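## Task

Carry the tote from the staging bench onto the work bench so it rests entirely on that bench, nothing hanging past its edge. Pull the stand's spring pin, raise the post by 4 holes (15.2 cm) and lock it again with the pin. The post must never fall, and lowering it quickly can also count as failure even while it is held. Set the wooden block from the tote on the stand's top plate. One or both robots may be used. Neither robot may tip over or end up leaning. Finish by releasing everything and backing away; anything held in place only by a robot does not count.

## Robot and tools

Robots: two identical Hello Robot Stretch 3 units, r1 and r2. Each has a two-wheel differential base (0.33 m long, 0.34 m wide, small passive omni wheel at the rear), a lift carriage on a vertical mast, and a telescoping arm that reaches out to the robot's RIGHT side, ending in a wrist (yaw, pitch, roll) and a two-finger gripper. The base cannot strafe, so the gripper is moved forward or back by driving. Spinning in place pivots about the point between the drive wheels, 0.05 m behind the front edge; with the arm in and the wrist folded, that sweep has radius 0.28 m, and an unfolded level gripper reaches beyond it.

Frames: the base frame has its origin on the floor between the drive wheels, x forward, y left, z up. hand_pose is reported in it, located where the closed fingertips meet; with all wrist joints at zero its x points up, y back along the arm toward the mast, z toward the rear. The odometry frame is the base frame as it was when the scene began. Each robot reports in its own frames, so relative placement of the robots can only be judged from images, lidar_m, wrist_depth_mm and head_depth_mm.

Tool execute_actions: argument actions is a list holding exactly one action (or empty, which just returns state and pictures). The action maps robot names "r1"/"r2" to an object with optional "base", "joints", "contact_limits". base takes exactly one key: translate_m (relative drive in metres from the current spot, forward positive, -1 to 1) or rotate_rad (relative spin in radians, counter-clockwise/left positive, -3.2 to 3.2). joints gives absolute targets by name: lift_m 0 to 1.1 (arm height on mast), arm_m 0 to 0.52 (extension), wrist_yaw_rad -1.345 to 4.42 (0 along the arm, positive toward the front, 3.0 folded over base), wrist_pitch_rad -1.57 to 0.451 (0 level, negative tips fingertips down), wrist_roll_rad -2.911 to 2.911 (0 fingers side by side), gripper_m -0.089 to 0.179 (wider is higher; the real fingertip gap is about 0.007 less when nearly shut, 0.025 less when wide, zero below 0.007), head_pan_rad -3.953 to 1.73 (0 ahead, positive left, -1.57 looks along the arm), head_tilt_rad -1.53 to 0.419 (negative down). Done tolerances: 0.004 for metre joints, 0.02 for yaw/roll/head, 0.05 for pitch. contact_limits accepts only arm_m: a motor_effort percentage (1 to 100) at which the arm motion halts with contact_stop; lower is gentler, too low halts instantly, and it caps the holding force until the next action. Motions in one action start together; any action is cut at 15 s. An omitted joint or robot may keep driving toward its earlier target. Unknown keys or out-of-range numbers reject the whole call. cameras: list of r1_head_camera, r1_nav_camera, r1_wrist_camera, r2_head_camera, r2_nav_camera, r2_wrist_camera or "all"; omitted or null means all, [] none. The pictures line gives the image order. If a result reports a stop, remaining calls in that reply are skipped.

wait: seconds 0 to 10; nothing new is commanded, returns state and images. zoom_image: camera name plus region [x0, y0, x1, y1] in pixels of that camera's latest full image, top-left origin, at most 504x504. finished_scene: scene = the current scene number; irreversible, reports success, and the goal must already be stable.

Result lines: base_status and joint_status tell how each commanded motion ended: done (for the base this only means wheels turned the commanded amount, slip included), off_target (stuck away from target, possibly still pushing), contact_stop, time_out, torque_fault (the last three drop the target). After contact_stop the arm or lift goes slack until commanded again; a slack lift may sink under load or keep pressing. on_its_own covers uncommanded parts; its "held at" is a target, not a position. motor_effort is percent of maximum, positive toward larger joint values, bracket = peak; readings carry fixed bias and noise. Positive wheel effort pushes forward. base_odometry counts wheel turns; heading -3.142 to 3.142, left positive; turned_by_wheels and turned_by_imu are turns since last result. base_tilt in degrees, forward/right positive, with a fixed offset up to about 4. lidar_m: 12 distances in metres, sector 1 straight ahead then counter-clockwise (4 left, 7 behind, 10 right), plane 0.17 m above floor, so it sees table legs, not tops; "-" is nothing seen; own parts can hide sectors 5, 6, 9, 10. wrist_depth_mm (45 to 1000) and head_depth_mm (280 to 4000) are 7x7 median-depth grids from top-left; the head grid is sideways.

Speed: 0.30 m/s and 1.9 rad/s only with lift below 0.30, arm below 0.03 and yaw above 2.54; otherwise 0.10 m/s and 0.63 rad/s.

Gripping: command gripper_m below the object's width; lower squeezes harder, but a stall guard eases force, so heavy items may slip; resend a different value to re-squeeze. Release by commanding at least 0.02 above the contact value. Neither reading nor status confirms a grasp; check images.

Avoid: folding or unfolding the wrist unless lift is 0.32 to 0.95, pitch -0.4 and roll near 0 (once folded, lift may go down to 0.25); yaw below -0.4 needs pitch -0.5 or lower. Wrist, head and base have no contact stop and keep pushing; prolonged strain switches a wrist servo off for 10 s. Pushing the arm against a rigid thing with the gripper above about 0.45 m can tip the robot; a second push after a stop is worse. Driving while holding or hooking something fixed, or snagging furniture (especially reversing), can tip it: reverse in small steps, free the gripper, lower lift to about 0.2. Robots must never press into each other; base-to-robot contact plus even millimetres of driving is a hard press. Equal commands yield slightly different travel (up to 2.5 cm per metre), which strains a shared load. Keep the pinless post supported and lower it slowly. Loose objects may get brief random nudges.

Each tool is called by a JSON object that holds its "fn" and its "kwargs".

## Session

{"fn": "execute_actions", "kwargs": {"actions": []}}

Scene clock: 0.00 s.
r1.base_odometry: x=+0.000 y=+0.000 heading=+0.000 (m, m, rad; r1's odometry frame)
r1.turned_by_wheels: +0.000 (rad since the last result)
r1.turned_by_imu: +0.000 (rad since the last result)
r1.base_tilt: forward=-0.8 right=-0.5 (deg)
r1.lidar_m: 1.89 3.07 1.71 0.89 0.73 0.72 0.80 1.25 4.33 2.22 1.36 3.23
r1.head_depth_mm: 1858 2724 - - - 3507 2320 / 1869 2789 - - - 3472 2299 / 1893 2838 - - - 3451 2281 / 1894 2847 - - - 3144 2244 / 1914 2870 - - - 2764 2236 / 1917 2747 - - 2524 2822 2106 / 1953 2742 - - 2426 3216 2204
r1.base_status: not commanded
r1.joint_positions: lift_m=+0.524 arm_m=+0.002 wrist_yaw_rad=+2.797 wrist_pitch_rad=-0.608 wrist_roll_rad=-0.016 gripper_m=+0.037 head_pan_rad=-0.012 head_tilt_rad=+0.002
r1.joint_status: not commanded
r1.motor_effort: left_wheel=+0 right_wheel=+0 lift_m=+27 arm_m=+0 wrist_yaw_rad=+1 wrist_pitch_rad=+4 wrist_roll_rad=+0 gripper_m=+0 head_pan_rad=+1 head_tilt_rad=+2 (%)
r1.hand_pose: x=+0.0452 y=+0.0380 z=+0.4966 quat_wxyz=(+0.324, +0.696, +0.096, +0.634) (m; r1's base frame)
r1.wrist_depth_mm: 732 905 - - - - - / - 909 - - - - - / - 974 - - 958 911 876 / - 926 901 843 838 792 781 / 726 - 784 772 749 729 691 / 706 713 - 679 650 637 623 / 654 634 - 627 588 575 570
r2.base_odometry: x=+0.000 y=+0.000 heading=+0.000 (m, m, rad; r2's odometry frame)
r2.turned_by_wheels: +0.000 (rad since the last result)
r2.turned_by_imu: +0.000 (rad since the last result)
r2.base_tilt: forward=+0.5 right=+0.5 (deg)
r2.lidar_m: 0.97 3.22 1.97 2.48 1.44 1.49 2.13 2.05 0.86 0.66 0.64 0.67
r2.head_depth_mm: 796 812 831 847 866 881 900 / 909 930 954 977 1003 1028 1051 / 1062 1091 1115 1150 1181 1218 1264 / 1267 1300 1351 1397 1448 1508 1558 / 1574 1634 1701 1796 1852 1950 1991 / 1972 2173 2319 2427 2609 2710 2204 / 2102 3044 3622 3977 - 3251 2227
r2.base_status: not commanded
r2.joint_positions: lift_m=+0.317 arm_m=+0.002 wrist_yaw_rad=+3.128 wrist_pitch_rad=-0.474 wrist_roll_rad=-0.016 gripper_m=+0.037 head_pan_rad=+0.009 head_tilt_rad=-0.011
r2.joint_status: not commanded
r2.motor_effort: left_wheel=+0 right_wheel=+1 lift_m=+27 arm_m=+0 wrist_yaw_rad=+1 wrist_pitch_rad=+6 wrist_roll_rad=+1 gripper_m=+0 head_pan_rad=-1 head_tilt_rad=+2 (%)
r2.hand_pose: x=-0.0182 y=+0.0697 z=+0.3171 quat_wxyz=(+0.170, +0.682, +0.163, +0.692) (m; r2's base frame)
r2.wrist_depth_mm: - - - - - - - / - - - - - - - / 831 835 856 862 890 912 930 / 660 679 672 720 706 727 726 / 545 554 566 580 593 590 613 / 480 503 - - 518 511 523 / 438 - - - 429 446 449
pictures: r1_head_camera (sideways: a quarter turn clockwise sets it upright), r1_nav_camera (sideways: a quarter turn counterclockwise sets it upright), r1_wrist_camera, r2_head_camera (sideways: a quarter turn clockwise sets it upright), r2_nav_camera (sideways: a quarter turn counterclockwise sets it upright), r2_wrist_camera
Images, in order (width x height): r1_head_camera 896x504, r1_nav_camera 672x504, r1_wrist_camera 644x364, r2_head_camera 896x504, r2_nav_camera 672x504, r2_wrist_camera 644x364.

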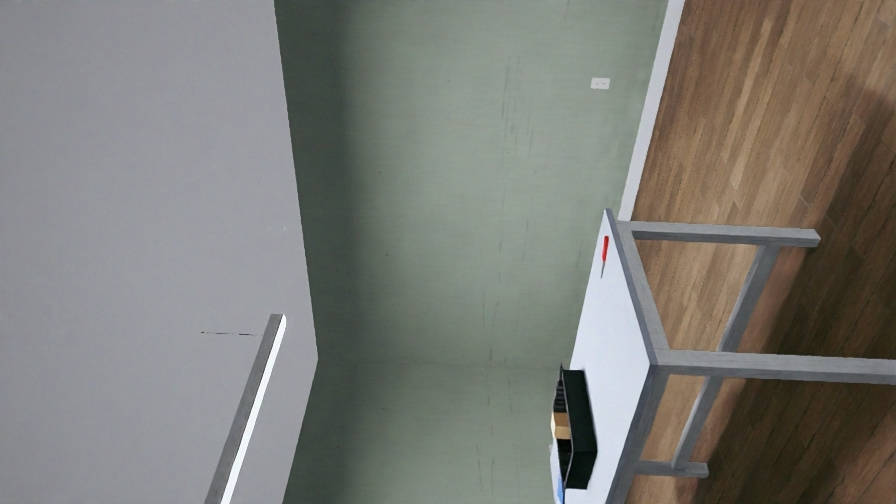

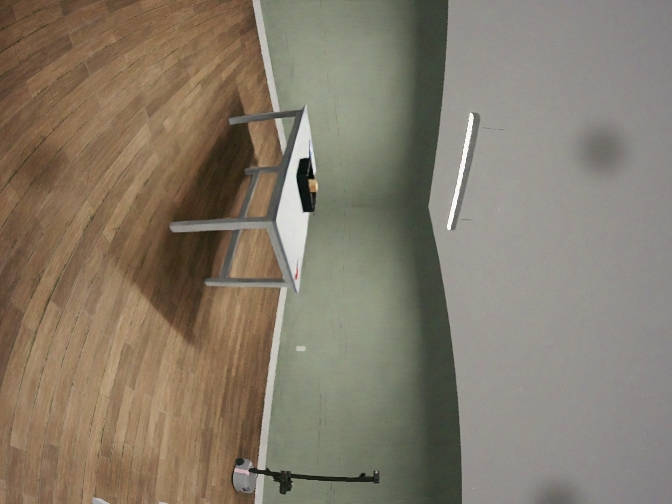

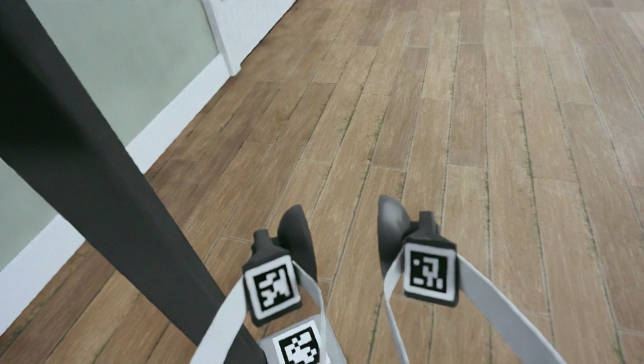

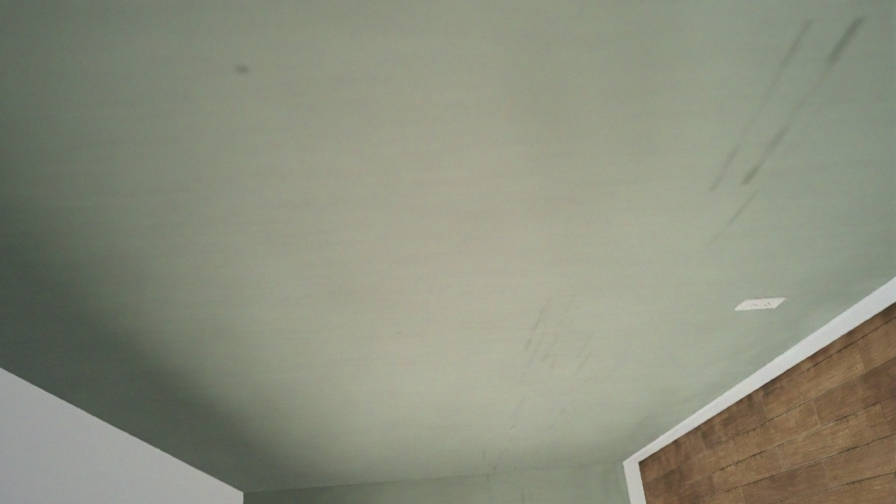

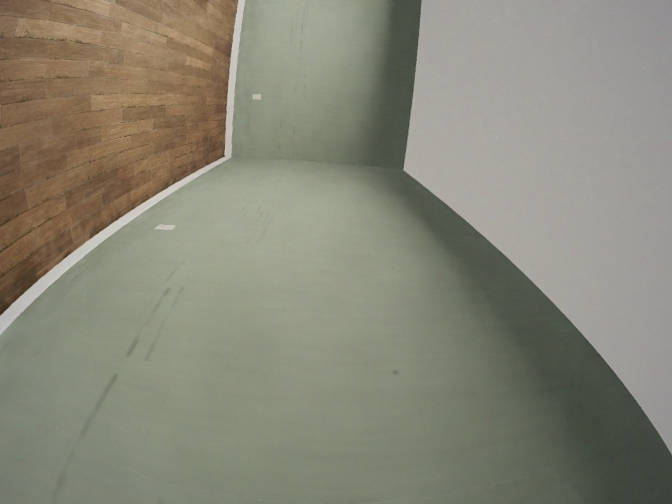

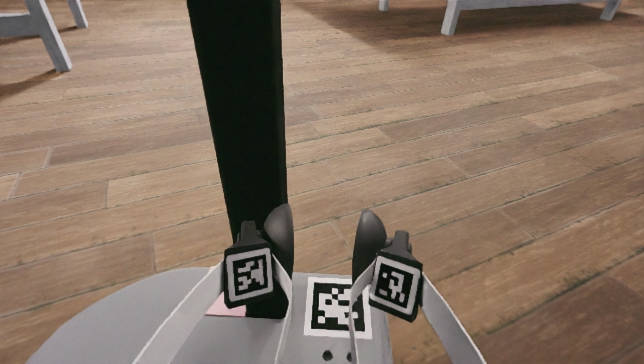

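Look around.

{"fn": "execute_actions", "kwargs": {"actions": [{"r1":{"joints":{"head_pan_rad":-1.3,"head_tilt_rad":-0.3}},"r2":{"joints":{"head_pan_rad":1.7,"head_tilt_rad":-0.3}}}], "cameras": ["r1_nav_camera","r2_nav_camera","r1_head_camera","r2_head_camera"]}}

Scene clock: 1.43 s.
r1.base_odometry: x=+0.000 y=+0.000 heading=+0.000 (m, m, rad; r1's odometry frame)
r1.turned_by_wheels: +0.000 (rad since the last result)
r1.turned_by_imu: +0.000 (rad since the last result)
r1.base_tilt: forward=-0.9 right=-0.5 (deg)
r1.lidar_m: 1.88 3.05 1.71 0.90 0.73 0.72 0.80 1.25 4.33 2.21 1.36 3.22
r1.head_depth_mm: 3979 - - - 2552 2034 1566 / - - - 2416 2793 2010 1552 / - - - 2107 2758 1980 1546 / - - - 1884 2608 1952 1538 / 3966 - - 1844 2508 1946 1523 / 3763 - - 1803 2416 1936 1513 / 3567 3759 3934 1756 1432 1841 1503
r1.base_status: not commanded
r1.joint_positions: lift_m=+0.524 arm_m=+0.002 wrist_yaw_rad=+2.797 wrist_pitch_rad=-0.608 wrist_roll_rad=-0.016 gripper_m=+0.037 head_pan_rad=-1.293 head_tilt_rad=-0.296
r1.joint_status: all done
r1.motor_effort: left_wheel=+1(1) right_wheel=+0(0) lift_m=+27(27) arm_m=+0(1) wrist_yaw_rad=+1(1) wrist_pitch_rad=+4(4) wrist_roll_rad=+0(0) gripper_m=-1(1) head_pan_rad=-4(44) head_tilt_rad=-3(31) (%)
r1.hand_pose: x=+0.0452 y=+0.0380 z=+0.4966 quat_wxyz=(+0.324, +0.696, +0.096, +0.634) (m; r1's base frame)
r1.wrist_depth_mm: 723 867 - - - - - / - 907 - - - - - / - 973 - - 946 923 878 / - 923 881 864 824 806 767 / 727 - 792 775 751 714 693 / 705 695 - 681 654 639 614 / 660 647 - 627 589 588 570
r2.base_odometry: x=+0.000 y=+0.000 heading=+0.000 (m, m, rad; r2's odometry frame)
r2.turned_by_wheels: +0.000 (rad since the last result)
r2.turned_by_imu: +0.000 (rad since the last result)
r2.base_tilt: forward=+0.6 right=+0.6 (deg)
r2.lidar_m: 0.97 3.23 1.97 2.47 1.45 1.49 2.13 2.06 0.86 0.65 0.64 0.68
r2.head_depth_mm: - - - 3498 2516 1863 1484 / - - - 3589 2552 1882 1499 / - - - 3905 2568 1906 1505 / - - - - 2581 1921 1522 / 3797 - - - 2651 1925 1526 / 3689 3859 - - 2674 1950 1543 / 3531 3687 3893 3975 2838 - -
r2.base_status: not commanded
r2.joint_positions: lift_m=+0.317 arm_m=+0.002 wrist_yaw_rad=+3.128 wrist_pitch_rad=-0.474 wrist_roll_rad=-0.016 gripper_m=+0.037 head_pan_rad=+1.693 head_tilt_rad=-0.296
r2.joint_status: all done
r2.motor_effort: left_wheel=+1(0) right_wheel=+1(0) lift_m=+27(27) arm_m=+0(0) wrist_yaw_rad=+1(1) wrist_pitch_rad=+6(6) wrist_roll_rad=+0(1) gripper_m=+0(0) head_pan_rad=+3(34) head_tilt_rad=-3(27) (%)
r2.hand_pose: x=-0.0182 y=+0.0697 z=+0.3171 quat_wxyz=(+0.170, +0.682, +0.163, +0.692) (m; r2's base frame)
r2.wrist_depth_mm: - - - - - - - / - - - - - - - / 815 835 833 871 892 910 930 / 677 675 690 695 712 720 740 / 559 567 566 574 587 599 606 / 478 503 - - 523 505 514 / 430 - - - 433 445 448
pictures: r1_head_camera (sideways: a quarter turn clockwise sets it upright), r1_nav_camera (sideways: a quarter turn counterclockwise sets it upright), r2_head_camera (sideways: a quarter turn clockwise sets it upright), r2_nav_camera (sideways: a quarter turn counterclockwise sets it upright)
Images, in order (width x height): r1_head_camera 896x504, r1_nav_camera 672x504, r2_head_camera 896x504, r2_nav_camera 672x504.

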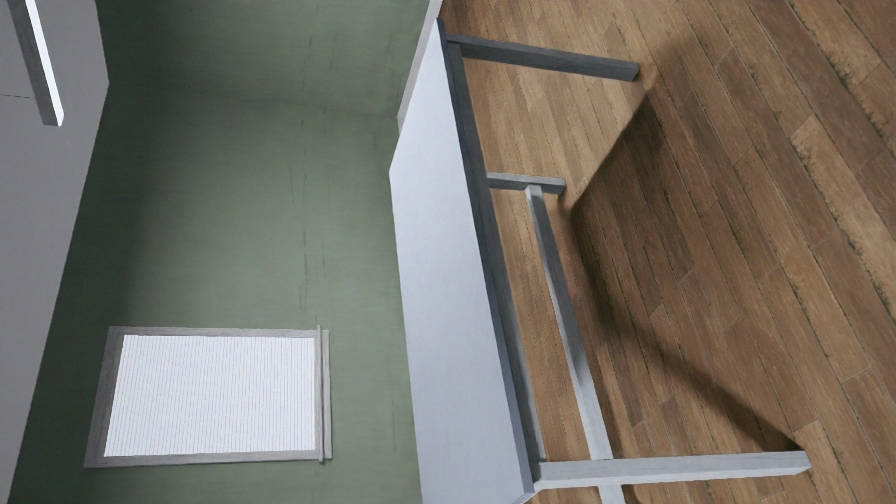

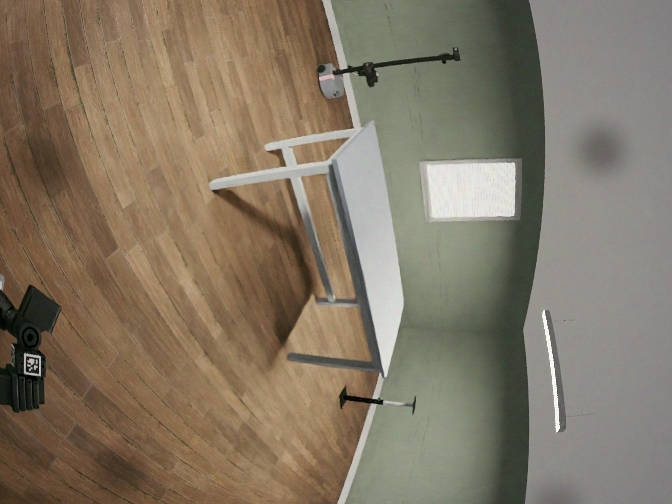

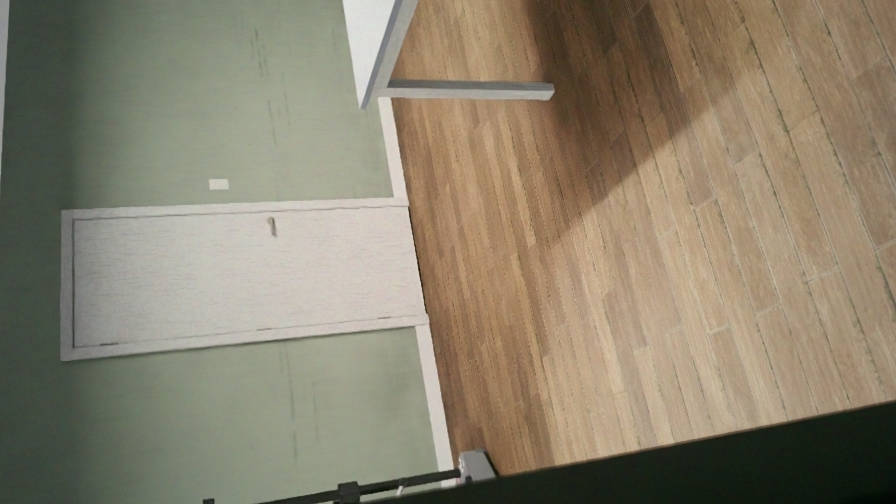

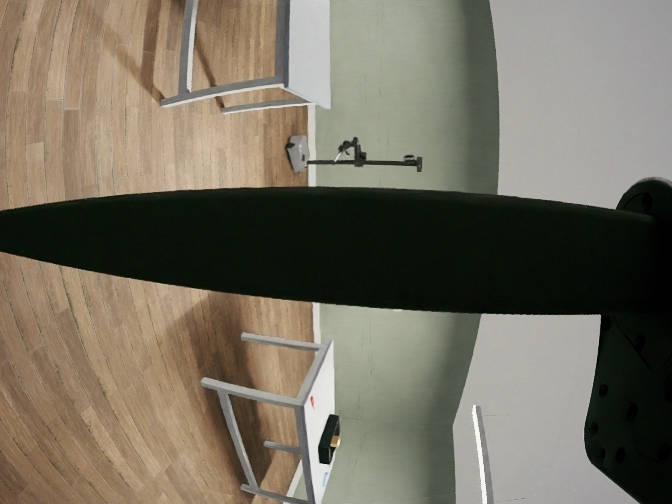

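{"fn": "execute_actions", "kwargs": {"actions": [{"r1":{"base":{"rotate_rad":-1.85},"joints":{"head_pan_rad":0,"head_tilt_rad":-0.4,"lift_m":0.28,"wrist_pitch_rad":-0.4,"wrist_yaw_rad":3.0}},"r2":{"base":{"rotate_rad":1.66},"joints":{"head_pan_rad":-0.8,"head_tilt_rad":-0.4,"lift_m":0.28}}}], "cameras": []}}

{"fn": "execute_actions", "kwargs": {"actions": [{"r1":{"base":{"translate_m":1.0}},"r2":{"base":{"translate_m":1.0}}}], "cameras": []}}

{"fn": "execute_actions", "kwargs": {"actions": [{"r1":{"base":{"translate_m":1.0}},"r2":{"base":{"rotate_rad":0.38},"joints":{"head_pan_rad":-1.2}}}], "cameras": ["r1_nav_camera","r2_nav_camera","r1_head_camera"]}}

Scene clock: 5.93 s.
r1.base_odometry: x=+0.000 y=+0.000 heading=-1.850 (m, m, rad; r1's odometry frame)
r1.turned_by_wheels: -1.850 (rad since the last result)
r1.turned_by_imu: -1.822 (rad since the last result)
r1.base_tilt: forward=-0.8 right=-0.4 (deg)
r1.lidar_m: 2.21 2.10 1.36 2.38 2.53 4.34 1.15 0.78 0.72 0.73 0.94 2.05
r1.head_depth_mm: 3691 3863 - 3494 2392 1788 1431 / 3837 - - 3525 2350 1778 1421 / 3990 - - 3399 2332 1759 1412 / - - - 3416 2305 1751 1408 / - - - 3333 2276 1743 1393 / - - - 3044 2249 1723 1396 / - - - 3222 2229 1713 1383
r1.base_status: done
r1.joint_positions: lift_m=+0.280 arm_m=+0.002 wrist_yaw_rad=+2.997 wrist_pitch_rad=-0.421 wrist_roll_rad=-0.016 gripper_m=+0.037 head_pan_rad=-0.007 head_tilt_rad=-0.395
r1.joint_status: all done
r1.motor_effort: left_wheel=+2(8) right_wheel=-1(7) lift_m=+22(22) arm_m=+1(0) wrist_yaw_rad=+3(4) wrist_pitch_rad=+7(6) wrist_roll_rad=+0(0) gripper_m=+0(1) head_pan_rad=+4(43) head_tilt_rad=-3(17) (%)
r1.hand_pose: x=+0.0110 y=+0.0748 z=+0.2922 quat_wxyz=(+0.197, +0.695, +0.099, +0.685) (m; r1's base frame)
r1.wrist_depth_mm: - - - - - - - / - - - - - - 910 / - - 945 871 815 801 730 / 816 796 741 709 665 630 597 / 655 638 - 576 566 531 512 / 559 532 - - 463 465 447 / 481 482 - - 419 404 395
r2.base_odometry: x=+0.000 y=+0.000 heading=+1.660 (m, m, rad; r2's odometry frame)
r2.turned_by_wheels: +1.660 (rad since the last result)
r2.turned_by_imu: +1.613 (rad since the last result)
r2.base_tilt: forward=+0.5 right=+0.5 (deg)
r2.lidar_m: 2.48 1.45 1.52 2.30 1.70 0.81 0.65 0.64 0.69 1.06 4.42 1.97
r2.head_depth_mm: 3687 3998 - 2996 2153 1677 1364 / 3830 - - 3015 2159 1689 1382 / 3918 - - 3087 2189 1695 1389 / - - - 3131 2224 1710 1400 / - - - 3098 2243 1733 1413 / - - - 3212 2278 1752 1415 / - - 2431 3245 2198 1771 1431
r2.base_status: done
r2.joint_positions: lift_m=+0.280 arm_m=+0.002 wrist_yaw_rad=+3.128 wrist_pitch_rad=-0.475 wrist_roll_rad=-0.016 gripper_m=+0.037 head_pan_rad=-0.793 head_tilt_rad=-0.396
r2.joint_status: all done
r2.motor_effort: left_wheel=-1(6) right_wheel=+2(9) lift_m=+24(21) arm_m=+0(0) wrist_yaw_rad=+1(1) wrist_pitch_rad=+7(7) wrist_roll_rad=+1(0) gripper_m=+0(0) head_pan_rad=-2(34) head_tilt_rad=-3(19) (%)
r2.hand_pose: x=-0.0182 y=+0.0695 z=+0.2802 quat_wxyz=(+0.170, +0.682, +0.163, +0.692) (m; r2's base frame)
r2.wrist_depth_mm: - - - - - - - / - - - - - - - / 736 758 779 815 808 826 848 / 616 617 622 641 638 648 673 / 512 519 543 536 553 550 560 / 447 - - - 477 469 473 / - - - - 396 409 412
pictures: none
No camera images: the call's "cameras" was empty. Leave "cameras" out to get every camera's image.

Scene clock: 10.93 s.
r1.base_odometry: x=-0.275 y=-0.961 heading=-1.850 (m, m, rad; r1's odometry frame)
r1.turned_by_wheels: +0.000 (rad since the last result)
r1.turned_by_imu: +0.003 (rad since the last result)
r1.base_tilt: forward=-0.9 right=-0.4 (deg)
r1.lidar_m: 2.61 1.26 1.54 1.03 2.44 5.22 1.79 1.21 1.13 1.15 1.47 3.21
r1.head_depth_mm: 2923 3093 3236 3360 2381 1788 1434 / 3024 3210 3383 3513 2350 1762 1429 / 3138 3355 3606 3400 2323 1758 1414 / 3250 3486 3793 3401 2302 1745 1401 / 3383 3674 3853 3136 2268 1746 1394 / 3533 3845 - 3232 2253 1723 1389 / 3741 - - 3244 2126 1598 1384
r1.base_status: done
r1.joint_positions: lift_m=+0.280 arm_m=+0.002 wrist_yaw_rad=+2.998 wrist_pitch_rad=-0.420 wrist_roll_rad=-0.016 gripper_m=+0.037 head_pan_rad=-0.007 head_tilt_rad=-0.396
r1.joint_status: not commanded
r1.motor_effort: left_wheel=+2(8) right_wheel=-2(5) lift_m=+22(22) arm_m=+0(0) wrist_yaw_rad=+3(3) wrist_pitch_rad=+6(6) wrist_roll_rad=+0(0) gripper_m=-1(0) head_pan_rad=+3(4) head_tilt_rad=-2(2) (%)
r1.hand_pose: x=+0.0109 y=+0.0749 z=+0.2924 quat_wxyz=(+0.196, +0.695, +0.099, +0.685) (m; r1's base frame)
r1.wrist_depth_mm: - - - - - - - / - - - - - - 925 / - - 945 875 830 790 748 / 830 784 752 694 653 624 609 / 667 634 - 581 568 538 515 / 551 535 - - 469 472 444 / 484 486 - - 419 408 397
r2.base_odometry: x=-0.089 y=+0.996 heading=+1.660 (m, m, rad; r2's odometry frame)
r2.turned_by_wheels: +0.000 (rad since the last result)
r2.turned_by_imu: -0.001 (rad since the last result)
r2.base_tilt: forward=+0.5 right=+0.5 (deg)
r2.lidar_m: 3.24 3.22 1.35 0.88 4.15 1.99 1.59 1.57 1.70 2.58 1.28 1.11
r2.head_depth_mm: 3388 3701 3867 2967 2157 1667 1370 / 3453 3764 - 2866 2164 1678 1386 / 3599 3904 2298 2901 2104 1703 1394 / 3717 - 2002 1466 2135 1559 1398 / 3891 - 1884 1300 2083 1676 1406 / - - - 1339 2252 1754 1417 / - - - 1442 2287 1759 1428
r2.base_status: done
r2.joint_positions: lift_m=+0.280 arm_m=+0.002 wrist_yaw_rad=+3.128 wrist_pitch_rad=-0.475 wrist_roll_rad=-0.016 gripper_m=+0.037 head_pan_rad=-0.793 head_tilt_rad=-0.396
r2.joint_status: not commanded
r2.motor_effort: left_wheel=-1(7) right_wheel=+1(8) lift_m=+24(25) arm_m=+0(0) wrist_yaw_rad=+1(1) wrist_pitch_rad=+7(7) wrist_roll_rad=+1(0) gripper_m=+0(0) head_pan_rad=-3(3) head_tilt_rad=-2(3) (%)
r2.hand_pose: x=-0.0182 y=+0.0695 z=+0.2802 quat_wxyz=(+0.170, +0.682, +0.163, +0.692) (m; r2's base frame)
r2.wrist_depth_mm: - - - - - - - / - - - - - - - / 765 749 782 774 823 810 836 / 617 628 621 633 652 672 673 / 503 525 540 532 548 547 569 / 453 - - - 475 465 471 / - - - - 398 417 420
pictures: none
No camera images: the call's "cameras" was empty. Leave "cameras" out to get every camera's image.

Scene clock: 15.93 s.
r1.base_odometry: x=-0.551 y=-1.923 heading=-1.850 (m, m, rad; r1's odometry frame)
r1.turned_by_wheels: +0.000 (rad since the last result)
r1.turned_by_imu: +0.003 (rad since the last result)
r1.base_tilt: forward=-1.0 right=-0.4 (deg)
r1.lidar_m: 1.63 3.32 0.48 1.15 1.48 1.49 2.44 1.65 1.54 1.56 2.00 2.55
r1.head_depth_mm: 2129 2260 2407 2531 2396 1796 1432 / 2223 2344 2530 2666 2351 1764 1427 / 2316 2468 2610 2826 2323 1749 1419 / 2400 2561 2751 2931 2312 1739 1405 / 2530 2644 2889 3054 2281 1728 1398 / 2612 2842 3019 3099 2158 1714 1384 / 2732 3001 3204 3240 2243 1701 1379
r1.base_status: done
r1.joint_positions: lift_m=+0.280 arm_m=+0.002 wrist_yaw_rad=+2.998 wrist_pitch_rad=-0.420 wrist_roll_rad=-0.016 gripper_m=+0.037 head_pan_rad=-0.007 head_tilt_rad=-0.396
r1.joint_status: not commanded
r1.motor_effort: left_wheel=+1(8) right_wheel=-2(5) lift_m=+22(22) arm_m=+0(0) wrist_yaw_rad=+2(2) wrist_pitch_rad=+6(6) wrist_roll_rad=+0(0) gripper_m=+0(0) head_pan_rad=+4(4) head_tilt_rad=-3(2) (%)
r1.hand_pose: x=+0.0108 y=+0.0749 z=+0.2924 quat_wxyz=(+0.196, +0.695, +0.099, +0.685) (m; r1's base frame)
r1.wrist_depth_mm: - - - - - - - / - - - - - - 929 / - - 944 879 790 776 763 / 823 782 741 689 654 632 608 / 663 624 - 583 563 525 521 / 554 529 - - 469 457 445 / 483 489 - - 419 411 400
r2.base_odometry: x=-0.089 y=+0.996 heading=+2.040 (m, m, rad; r2's odometry frame)
r2.turned_by_wheels: +0.380 (rad since the last result)
r2.turned_by_imu: +0.370 (rad since the last result)
r2.base_tilt: forward=+0.5 right=+0.7 (deg)
r2.lidar_m: 3.21 1.35 0.88 1.75 2.26 1.64 1.57 1.62 2.19 2.02 1.11 1.50
r2.head_depth_mm: 3355 3659 3857 2966 2166 1674 1367 / 3508 3710 - 3035 2162 1696 1374 / 3528 3865 2487 2936 2099 1696 1391 / 3710 - 2003 1562 2208 1609 1404 / 3948 - 1884 1310 1995 1668 1409 / - - 2091 1326 2269 1744 1424 / - - - 1422 2281 1761 1434
r2.base_status: done
r2.joint_positions: lift_m=+0.280 arm_m=+0.002 wrist_yaw_rad=+3.128 wrist_pitch_rad=-0.475 wrist_roll_rad=-0.016 gripper_m=+0.037 head_pan_rad=-1.193 head_tilt_rad=-0.396
r2.joint_status: all done
r2.motor_effort: left_wheel=-1(8) right_wheel=+2(8) lift_m=+24(24) arm_m=+0(0) wrist_yaw_rad=+1(1) wrist_pitch_rad=+7(7) wrist_roll_rad=+1(0) gripper_m=+0(0) head_pan_rad=-2(26) head_tilt_rad=-4(2) (%)
r2.hand_pose: x=-0.0182 y=+0.0695 z=+0.2802 quat_wxyz=(+0.170, +0.682, +0.163, +0.692) (m; r2's base frame)
r2.wrist_depth_mm: - - - - - - - / - - - - - - - / 735 762 764 790 792 810 839 / 610 621 618 638 644 658 663 / 516 520 530 538 547 544 553 / 450 - - - 476 467 476 / - - - - 400 414 414
pictures: r1_head_camera (sideways: a quarter turn clockwise sets it upright), r1_nav_camera (sideways: a quarter turn counterclockwise sets it upright), r2_nav_camera (sideways: a quarter turn counterclockwise sets it upright)
Images, in order (width x height): r1_head_camera 896x504, r1_nav_camera 672x504, r2_nav_camera 672x504.

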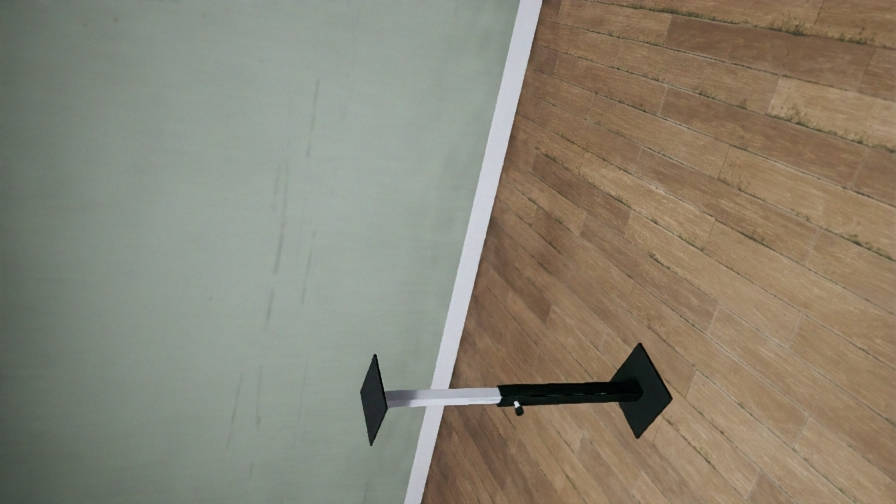

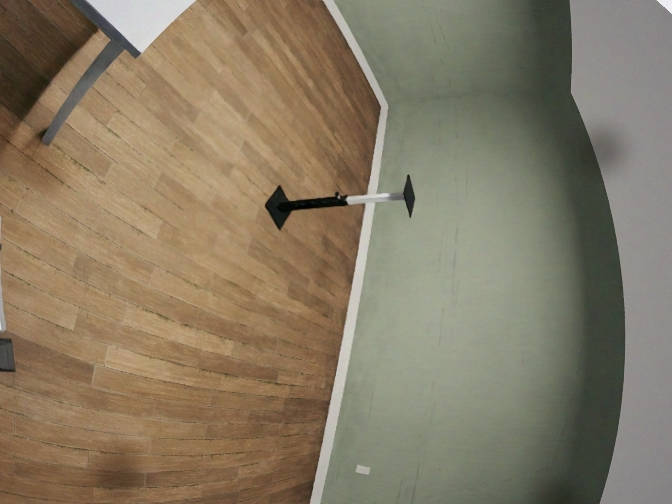

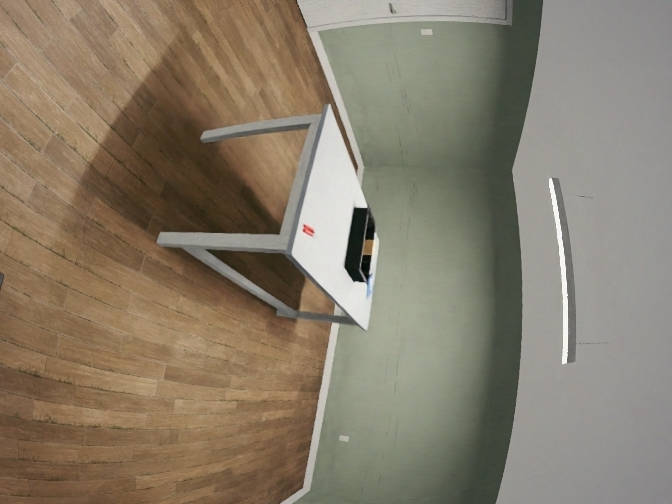

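{"fn": "execute_actions", "kwargs": {"actions": [{"r1":{"base":{"rotate_rad":-0.17}},"r2":{"base":{"rotate_rad":1.62},"joints":{"head_pan_rad":-1.57}}}], "cameras": []}}

{"fn": "execute_actions", "kwargs": {"actions": [{"r1":{"base":{"translate_m":1.0}},"r2":{"base":{"translate_m":-1.0}}}], "cameras": []}}

{"fn": "execute_actions", "kwargs": {"actions": [{"r1":{"base":{"translate_m":0.35}},"r2":{"base":{"translate_m":-0.7}}}], "cameras": []}}

{"fn": "execute_actions", "kwargs": {"actions": [{"r1":{"base":{"rotate_rad":2.9},"joints":{"head_pan_rad":-1.57,"head_tilt_rad":-0.6}},"r2":{"joints":{"head_tilt_rad":-0.6,"lift_m":0.9,"wrist_pitch_rad":-0.4}}}], "cameras": ["r1_nav_camera","r2_nav_camera","r1_head_camera","r2_head_camera"]}}

Scene clock: 18.63 s.
r1.base_odometry: x=-0.551 y=-1.923 heading=-2.020 (m, m, rad; r1's odometry frame)
r1.turned_by_wheels: -0.170 (rad since the last result)
r1.turned_by_imu: -0.166 (rad since the last result)
r1.base_tilt: forward=-1.0 right=-0.3 (deg)
r1.lidar_m: 2.56 1.64 0.49 0.49 1.31 1.48 3.12 1.78 1.54 1.54 1.78 2.56
r1.head_depth_mm: 2106 2235 2385 2570 2351 1774 1435 / 2168 2293 2476 2662 2361 1771 1428 / 2204 2360 2529 2722 2312 1752 1416 / 2276 2412 2609 2793 2309 1757 1402 / 2320 2459 2703 2852 2271 1735 1394 / 2372 2547 2748 2872 2254 1718 1387 / 2427 2614 2854 3009 2131 1702 1380
r1.base_status: done
r1.joint_positions: lift_m=+0.280 arm_m=+0.002 wrist_yaw_rad=+2.998 wrist_pitch_rad=-0.420 wrist_roll_rad=-0.016 gripper_m=+0.037 head_pan_rad=-0.007 head_tilt_rad=-0.396
r1.joint_status: not commanded
r1.motor_effort: left_wheel=+2(8) right_wheel=-2(9) lift_m=+22(22) arm_m=+0(1) wrist_yaw_rad=+2(3) wrist_pitch_rad=+6(6) wrist_roll_rad=+0(0) gripper_m=+0(0) head_pan_rad=+2(3) head_tilt_rad=-2(2) (%)
r1.hand_pose: x=+0.0108 y=+0.0749 z=+0.2924 quat_wxyz=(+0.196, +0.695, +0.099, +0.685) (m; r1's base frame)
r1.wrist_depth_mm: - - - - - - - / - - - - - - 923 / - - 933 856 808 784 735 / 828 799 735 688 649 622 614 / 658 628 - 576 566 536 513 / 557 533 - - 466 459 450 / 474 492 - - 424 407 396
r2.base_odometry: x=-0.089 y=+0.996 heading=-2.623 (m, m, rad; r2's odometry frame)
r2.turned_by_wheels: +1.620 (rad since the last result)
r2.turned_by_imu: +1.574 (rad since the last result)
r2.base_tilt: forward=+0.5 right=+0.5 (deg)
r2.lidar_m: 1.95 2.20 1.62 1.56 1.64 2.25 1.81 1.10 1.50 3.22 1.35 0.88
r2.head_depth_mm: 2789 3022 3240 2986 2162 1680 1368 / 2821 3033 3238 3018 2165 1693 1382 / 2771 2999 3247 3050 2180 1708 1391 / 2806 2999 3207 3160 2220 1722 1388 / 2792 3008 3220 3181 2250 1732 1409 / 2793 2995 3238 3225 2269 1744 1420 / 2784 2988 3251 3234 2301 1772 1422
r2.base_status: done
r2.joint_positions: lift_m=+0.280 arm_m=+0.002 wrist_yaw_rad=+3.128 wrist_pitch_rad=-0.475 wrist_roll_rad=-0.016 gripper_m=+0.037 head_pan_rad=-1.563 head_tilt_rad=-0.396
r2.joint_status: all done
r2.motor_effort: left_wheel=-1(7) right_wheel=+2(9) lift_m=+24(25) arm_m=+0(0) wrist_yaw_rad=+1(1) wrist_pitch_rad=+7(7) wrist_roll_rad=+0(0) gripper_m=+0(0) head_pan_rad=-3(20) head_tilt_rad=-3(3) (%)
r2.hand_pose: x=-0.0182 y=+0.0695 z=+0.2802 quat_wxyz=(+0.170, +0.682, +0.163, +0.692) (m; r2's base frame)
r2.wrist_depth_mm: - - - - - - - / - - - - - - - / 753 754 774 821 830 813 865 / 607 621 626 625 641 667 667 / 511 520 536 548 552 542 559 / 456 - - - 476 461 472 / - - - - 401 407 409
pictures: none
No camera images: the call's "cameras" was empty. Leave "cameras" out to get every camera's image.

Scene clock: 23.63 s.
r1.base_odometry: x=-0.985 y=-2.824 heading=-2.020 (m, m, rad; r1's odometry frame)
r1.turned_by_wheels: +0.000 (rad since the last result)
r1.turned_by_imu: +0.003 (rad since the last result)
r1.base_tilt: forward=-0.9 right=-0.4 (deg)
r1.lidar_m: 1.60 1.86 0.79 2.96 1.43 0.97 3.63 2.08 1.79 1.80 1.86 1.60
r1.head_depth_mm: 1304 1387 1480 1577 1704 1788 1437 / 1340 1421 1519 1630 1753 1761 1421 / 1373 1457 1558 1677 1814 1752 1420 / 1397 1494 1608 1734 1870 1741 1403 / 1439 1536 1649 1786 1929 1732 1389 / 1477 1582 1698 1852 2002 1722 1389 / 1512 1639 1744 1894 2049 1700 1381
r1.base_status: done
r1.joint_positions: lift_m=+0.280 arm_m=+0.002 wrist_yaw_rad=+2.998 wrist_pitch_rad=-0.420 wrist_roll_rad=-0.016 gripper_m=+0.037 head_pan_rad=-0.007 head_tilt_rad=-0.396
r1.joint_status: not commanded
r1.motor_effort: left_wheel=+1(8) right_wheel=-2(6) lift_m=+22(22) arm_m=+0(0) wrist_yaw_rad=+3(2) wrist_pitch_rad=+6(6) wrist_roll_rad=+0(0) gripper_m=+0(0) head_pan_rad=+2(3) head_tilt_rad=-3(2) (%)
r1.hand_pose: x=+0.0108 y=+0.0750 z=+0.2924 quat_wxyz=(+0.196, +0.695, +0.099, +0.685) (m; r1's base frame)
r1.wrist_depth_mm: - - - - - - - / - - - - - - 877 / - - 926 893 829 748 716 / 852 800 744 694 665 631 611 / 662 638 - 582 587 536 511 / 564 538 - - 474 461 453 / 476 475 - - 421 407 389
r2.base_odometry: x=+0.780 y=+1.491 heading=-2.624 (m, m, rad; r2's odometry frame)
r2.turned_by_wheels: +0.000 (rad since the last result)
r2.turned_by_imu: -0.001 (rad since the last result)
r2.base_tilt: forward=+0.6 right=+0.6 (deg)
r2.lidar_m: 1.91 2.21 1.63 1.58 1.64 2.27 3.03 0.66 0.49 0.46 3.36 1.81
r2.head_depth_mm: 2851 2993 3237 1234 888 693 617 / 2748 3014 3236 1253 898 699 622 / 2758 3004 3261 1270 911 693 627 / 2750 3011 3226 3118 1002 762 1293 / 2796 2960 3239 3188 2240 1735 1411 / 2771 3010 3253 3226 2267 1750 1420 / 2766 2973 3222 3252 2315 1769 1432
r2.base_status: done
r2.joint_positions: lift_m=+0.280 arm_m=+0.002 wrist_yaw_rad=+3.128 wrist_pitch_rad=-0.475 wrist_roll_rad=-0.016 gripper_m=+0.037 head_pan_rad=-1.563 head_tilt_rad=-0.396
r2.joint_status: not commanded
r2.motor_effort: left_wheel=+0(8) right_wheel=+1(4) lift_m=+24(24) arm_m=+0(0) wrist_yaw_rad=+1(1) wrist_pitch_rad=+7(7) wrist_roll_rad=+1(0) gripper_m=+0(0) head_pan_rad=-2(2) head_tilt_rad=-1(3) (%)
r2.hand_pose: x=-0.0182 y=+0.0695 z=+0.2802 quat_wxyz=(+0.170, +0.682, +0.163, +0.692) (m; r2's base frame)
r2.wrist_depth_mm: - - - - - - - / - - - - - - - / 733 760 781 803 795 818 838 / 620 620 628 645 653 660 672 / 502 525 543 542 548 551 561 / 456 - - - 480 466 472 / - - - - 398 412 411
pictures: none
No camera images: the call's "cameras" was empty. Leave "cameras" out to get every camera's image.

Scene clock: 27.77 s.
r1.base_odometry: x=-1.137 y=-3.139 heading=-2.020 (m, m, rad; r1's odometry frame)
r1.turned_by_wheels: +0.000 (rad since the last result)
r1.turned_by_imu: +0.002 (rad since the last result)
r1.base_tilt: forward=-0.8 right=-0.3 (deg)
r1.lidar_m: 1.26 1.46 0.61 2.87 1.50 1.29 3.79 2.18 1.88 1.88 1.47 1.27
r1.head_depth_mm: 1020 1085 1165 1241 1338 1455 1437 / 1042 1112 1188 1285 1382 1501 1423 / 1073 1143 1221 1316 1428 1552 1415 / 1102 1174 1256 1359 1469 1588 1400 / 1127 1200 1294 1399 1524 1627 1399 / 1158 1240 1330 1445 1573 1671 1384 / 1185 1276 1373 1498 1634 1696 1379
r1.base_status: done
r1.joint_positions: lift_m=+0.280 arm_m=+0.002 wrist_yaw_rad=+2.998 wrist_pitch_rad=-0.420 wrist_roll_rad=-0.016 gripper_m=+0.037 head_pan_rad=-0.007 head_tilt_rad=-0.396
r1.joint_status: not commanded
r1.motor_effort: left_wheel=+2(9) right_wheel=-2(6) lift_m=+22(22) arm_m=+0(0) wrist_yaw_rad=+2(2) wrist_pitch_rad=+6(6) wrist_roll_rad=+0(0) gripper_m=+0(0) head_pan_rad=+3(4) head_tilt_rad=-2(2) (%)
r1.hand_pose: x=+0.0108 y=+0.0750 z=+0.2924 quat_wxyz=(+0.196, +0.695, +0.099, +0.685) (m; r1's base frame)
r1.wrist_depth_mm: - - - - - - - / - - - - - - 928 / - - 954 866 761 774 732 / 830 808 747 705 668 634 602 / 673 647 - 585 570 542 518 / 558 534 - - 469 465 443 / 485 495 - - 420 409 399
r2.base_odometry: x=+1.388 y=+1.838 heading=-2.624 (m, m, rad; r2's odometry frame)
r2.turned_by_wheels: +0.000 (rad since the last result)
r2.turned_by_imu: +0.000 (rad since the last result)
r2.base_tilt: forward=+0.6 right=+0.5 (deg)
r2.lidar_m: 2.50 2.22 1.64 1.59 1.66 2.28 2.31 0.65 0.48 0.46 0.48 0.67
r2.head_depth_mm: 2786 3029 3284 1230 890 694 616 / 2792 2968 3257 1243 820 701 605 / 2797 2978 3249 1077 857 707 609 / 2773 2995 3238 3117 877 713 615 / 2760 2967 3167 3140 884 719 618 / 2753 2963 3166 3192 936 726 621 / 2741 2960 3206 3283 948 731 608
r2.base_status: done
r2.joint_positions: lift_m=+0.280 arm_m=+0.002 wrist_yaw_rad=+3.128 wrist_pitch_rad=-0.475 wrist_roll_rad=-0.016 gripper_m=+0.037 head_pan_rad=-1.563 head_tilt_rad=-0.396
r2.joint_status: not commanded
r2.motor_effort: left_wheel=-1(8) right_wheel=+1(5) lift_m=+24(24) arm_m=+0(0) wrist_yaw_rad=+1(0) wrist_pitch_rad=+7(7) wrist_roll_rad=+0(1) gripper_m=-1(0) head_pan_rad=-2(3) head_tilt_rad=-2(3) (%)
r2.hand_pose: x=-0.0182 y=+0.0695 z=+0.2802 quat_wxyz=(+0.170, +0.682, +0.163, +0.692) (m; r2's base frame)
r2.wrist_depth_mm: - - - - - - - / - - - - - - - / 761 783 753 800 807 857 858 / 599 613 623 638 662 653 685 / 512 512 544 536 553 541 571 / 456 - - - 483 471 474 / - - - - 405 410 408
pictures: none
No camera images: the call's "cameras" was empty. Leave "cameras" out to get every camera's image.

Scene clock: 34.23 s.
r1.base_odometry: x=-1.137 y=-3.139 heading=+0.880 (m, m, rad; r1's odometry frame)
r1.turned_by_wheels: +2.900 (rad since the last result)
r1.turned_by_imu: +2.846 (rad since the last result)
r1.base_tilt: forward=-0.9 right=-0.5 (deg)
r1.lidar_m: 1.29 2.71 1.95 1.88 1.82 1.32 1.27 1.31 1.78 0.61 2.97 1.50
r1.head_depth_mm: 2445 2705 2956 2415 1831 1493 1260 / 2451 2689 2978 2387 1823 1492 1259 / 2455 2727 2954 2358 1702 1480 1247 / 2443 2704 2920 2339 828 1362 1171 / 2459 2700 2905 2287 1768 1450 1232 / 2464 2708 2924 2271 1773 1440 1222 / 2466 2676 2930 2247 1748 1431 1215
r1.base_status: done
r1.joint_positions: lift_m=+0.280 arm_m=+0.002 wrist_yaw_rad=+2.998 wrist_pitch_rad=-0.420 wrist_roll_rad=-0.016 gripper_m=+0.037 head_pan_rad=-1.563 head_tilt_rad=-0.593
r1.joint_status: all done
r1.motor_effort: left_wheel=-1(6) right_wheel=+2(11) lift_m=+22(22) arm_m=+0(0) wrist_yaw_rad=+2(3) wrist_pitch_rad=+6(6) wrist_roll_rad=+0(0) gripper_m=-1(1) head_pan_rad=-2(43) head_tilt_rad=-4(24) (%)
r1.hand_pose: x=+0.0108 y=+0.0749 z=+0.2924 quat_wxyz=(+0.196, +0.695, +0.099, +0.685) (m; r1's base frame)
r1.wrist_depth_mm: - - - - - - - / - - - - - - 953 / - - 958 885 819 792 722 / 813 777 734 689 653 636 612 / 658 641 - 578 569 530 518 / 549 540 - - 470 465 444 / 480 491 - - 426 412 395
r2.base_odometry: x=+1.388 y=+1.838 heading=-2.624 (m, m, rad; r2's odometry frame)
r2.turned_by_wheels: +0.000 (rad since the last result)
r2.turned_by_imu: -0.001 (rad since the last result)
r2.base_tilt: forward=+0.4 right=+0.7 (deg)
r2.lidar_m: 2.50 2.23 1.64 1.59 1.66 2.28 2.31 0.65 0.48 0.46 0.48 0.67
r2.head_depth_mm: 2787 3144 1172 881 701 - - / 2801 3121 1180 805 707 1402 - / 2787 3092 1057 855 714 640 - / 2786 3110 1076 870 719 645 - / 2749 3087 1232 855 727 651 - / 2782 3026 3077 924 734 1377 1262 / 2741 3081 3106 932 738 1382 1264
r2.base_status: not commanded
r2.joint_positions: lift_m=+0.900 arm_m=+0.002 wrist_yaw_rad=+3.128 wrist_pitch_rad=-0.418 wrist_roll_rad=-0.016 gripper_m=+0.037 head_pan_rad=-1.563 head_tilt_rad=-0.592
r2.joint_status: all done
r2.motor_effort: left_wheel=+0(1) right_wheel=+1(2) lift_m=+29(31) arm_m=+0(0) wrist_yaw_rad=+1(1) wrist_pitch_rad=+9(10) wrist_roll_rad=+0(1) gripper_m=-1(0) head_pan_rad=-2(2) head_tilt_rad=-5(27) (%)
r2.hand_pose: x=-0.0181 y=+0.0771 z=+0.9125 quat_wxyz=(+0.151, +0.687, +0.143, +0.697) (m; r2's base frame)
r2.wrist_depth_mm: - - - - - - - / - - - - - - - / - - - - - - - / - - - - - - - / - - - - - - - / - - - - - - - / - - - - - - -
pictures: r1_head_camera (sideways: a quarter turn clockwise sets it upright), r1_nav_camera (sideways: a quarter turn counterclockwise sets it upright), r2_head_camera (sideways: a quarter turn clockwise sets it upright), r2_nav_camera (sideways: a quarter turn counterclockwise sets it upright)
Images, in order (width x height): r1_head_camera 896x504, r1_nav_camera 672x504, r2_head_camera 896x504, r2_nav_camera 672x504.

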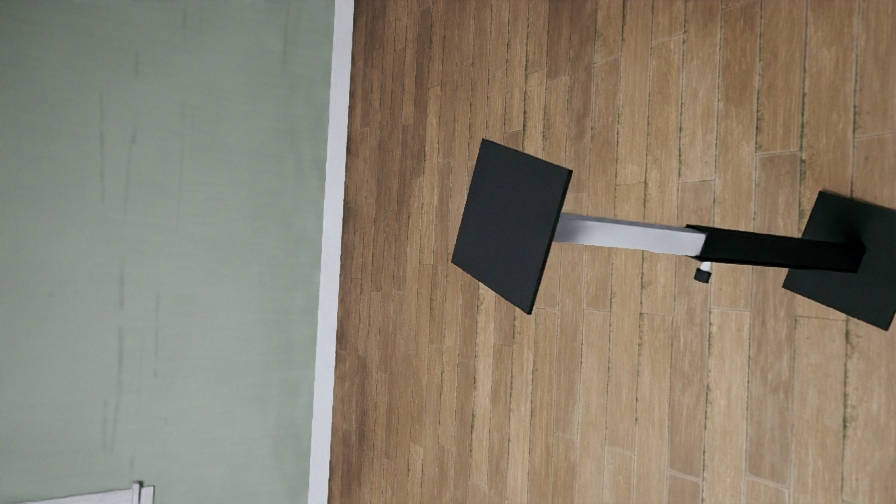

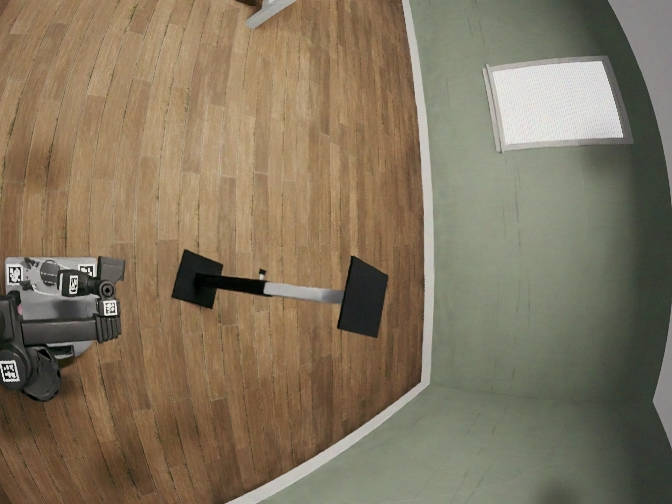

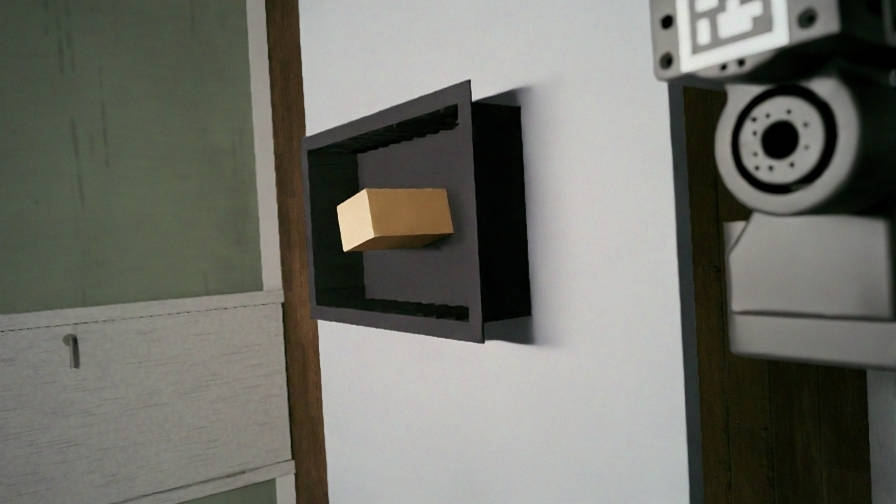

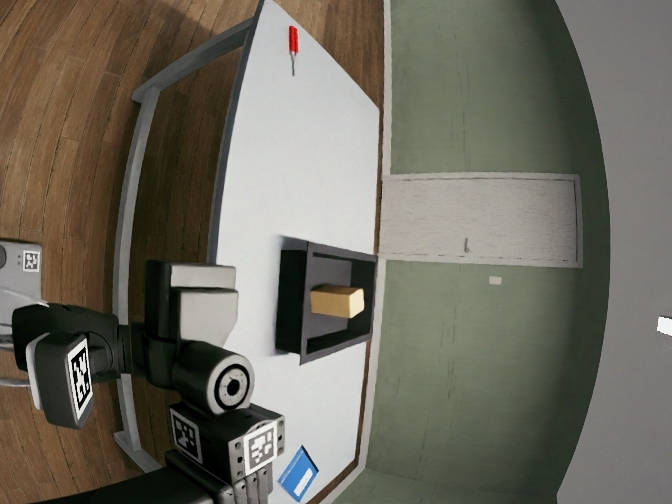

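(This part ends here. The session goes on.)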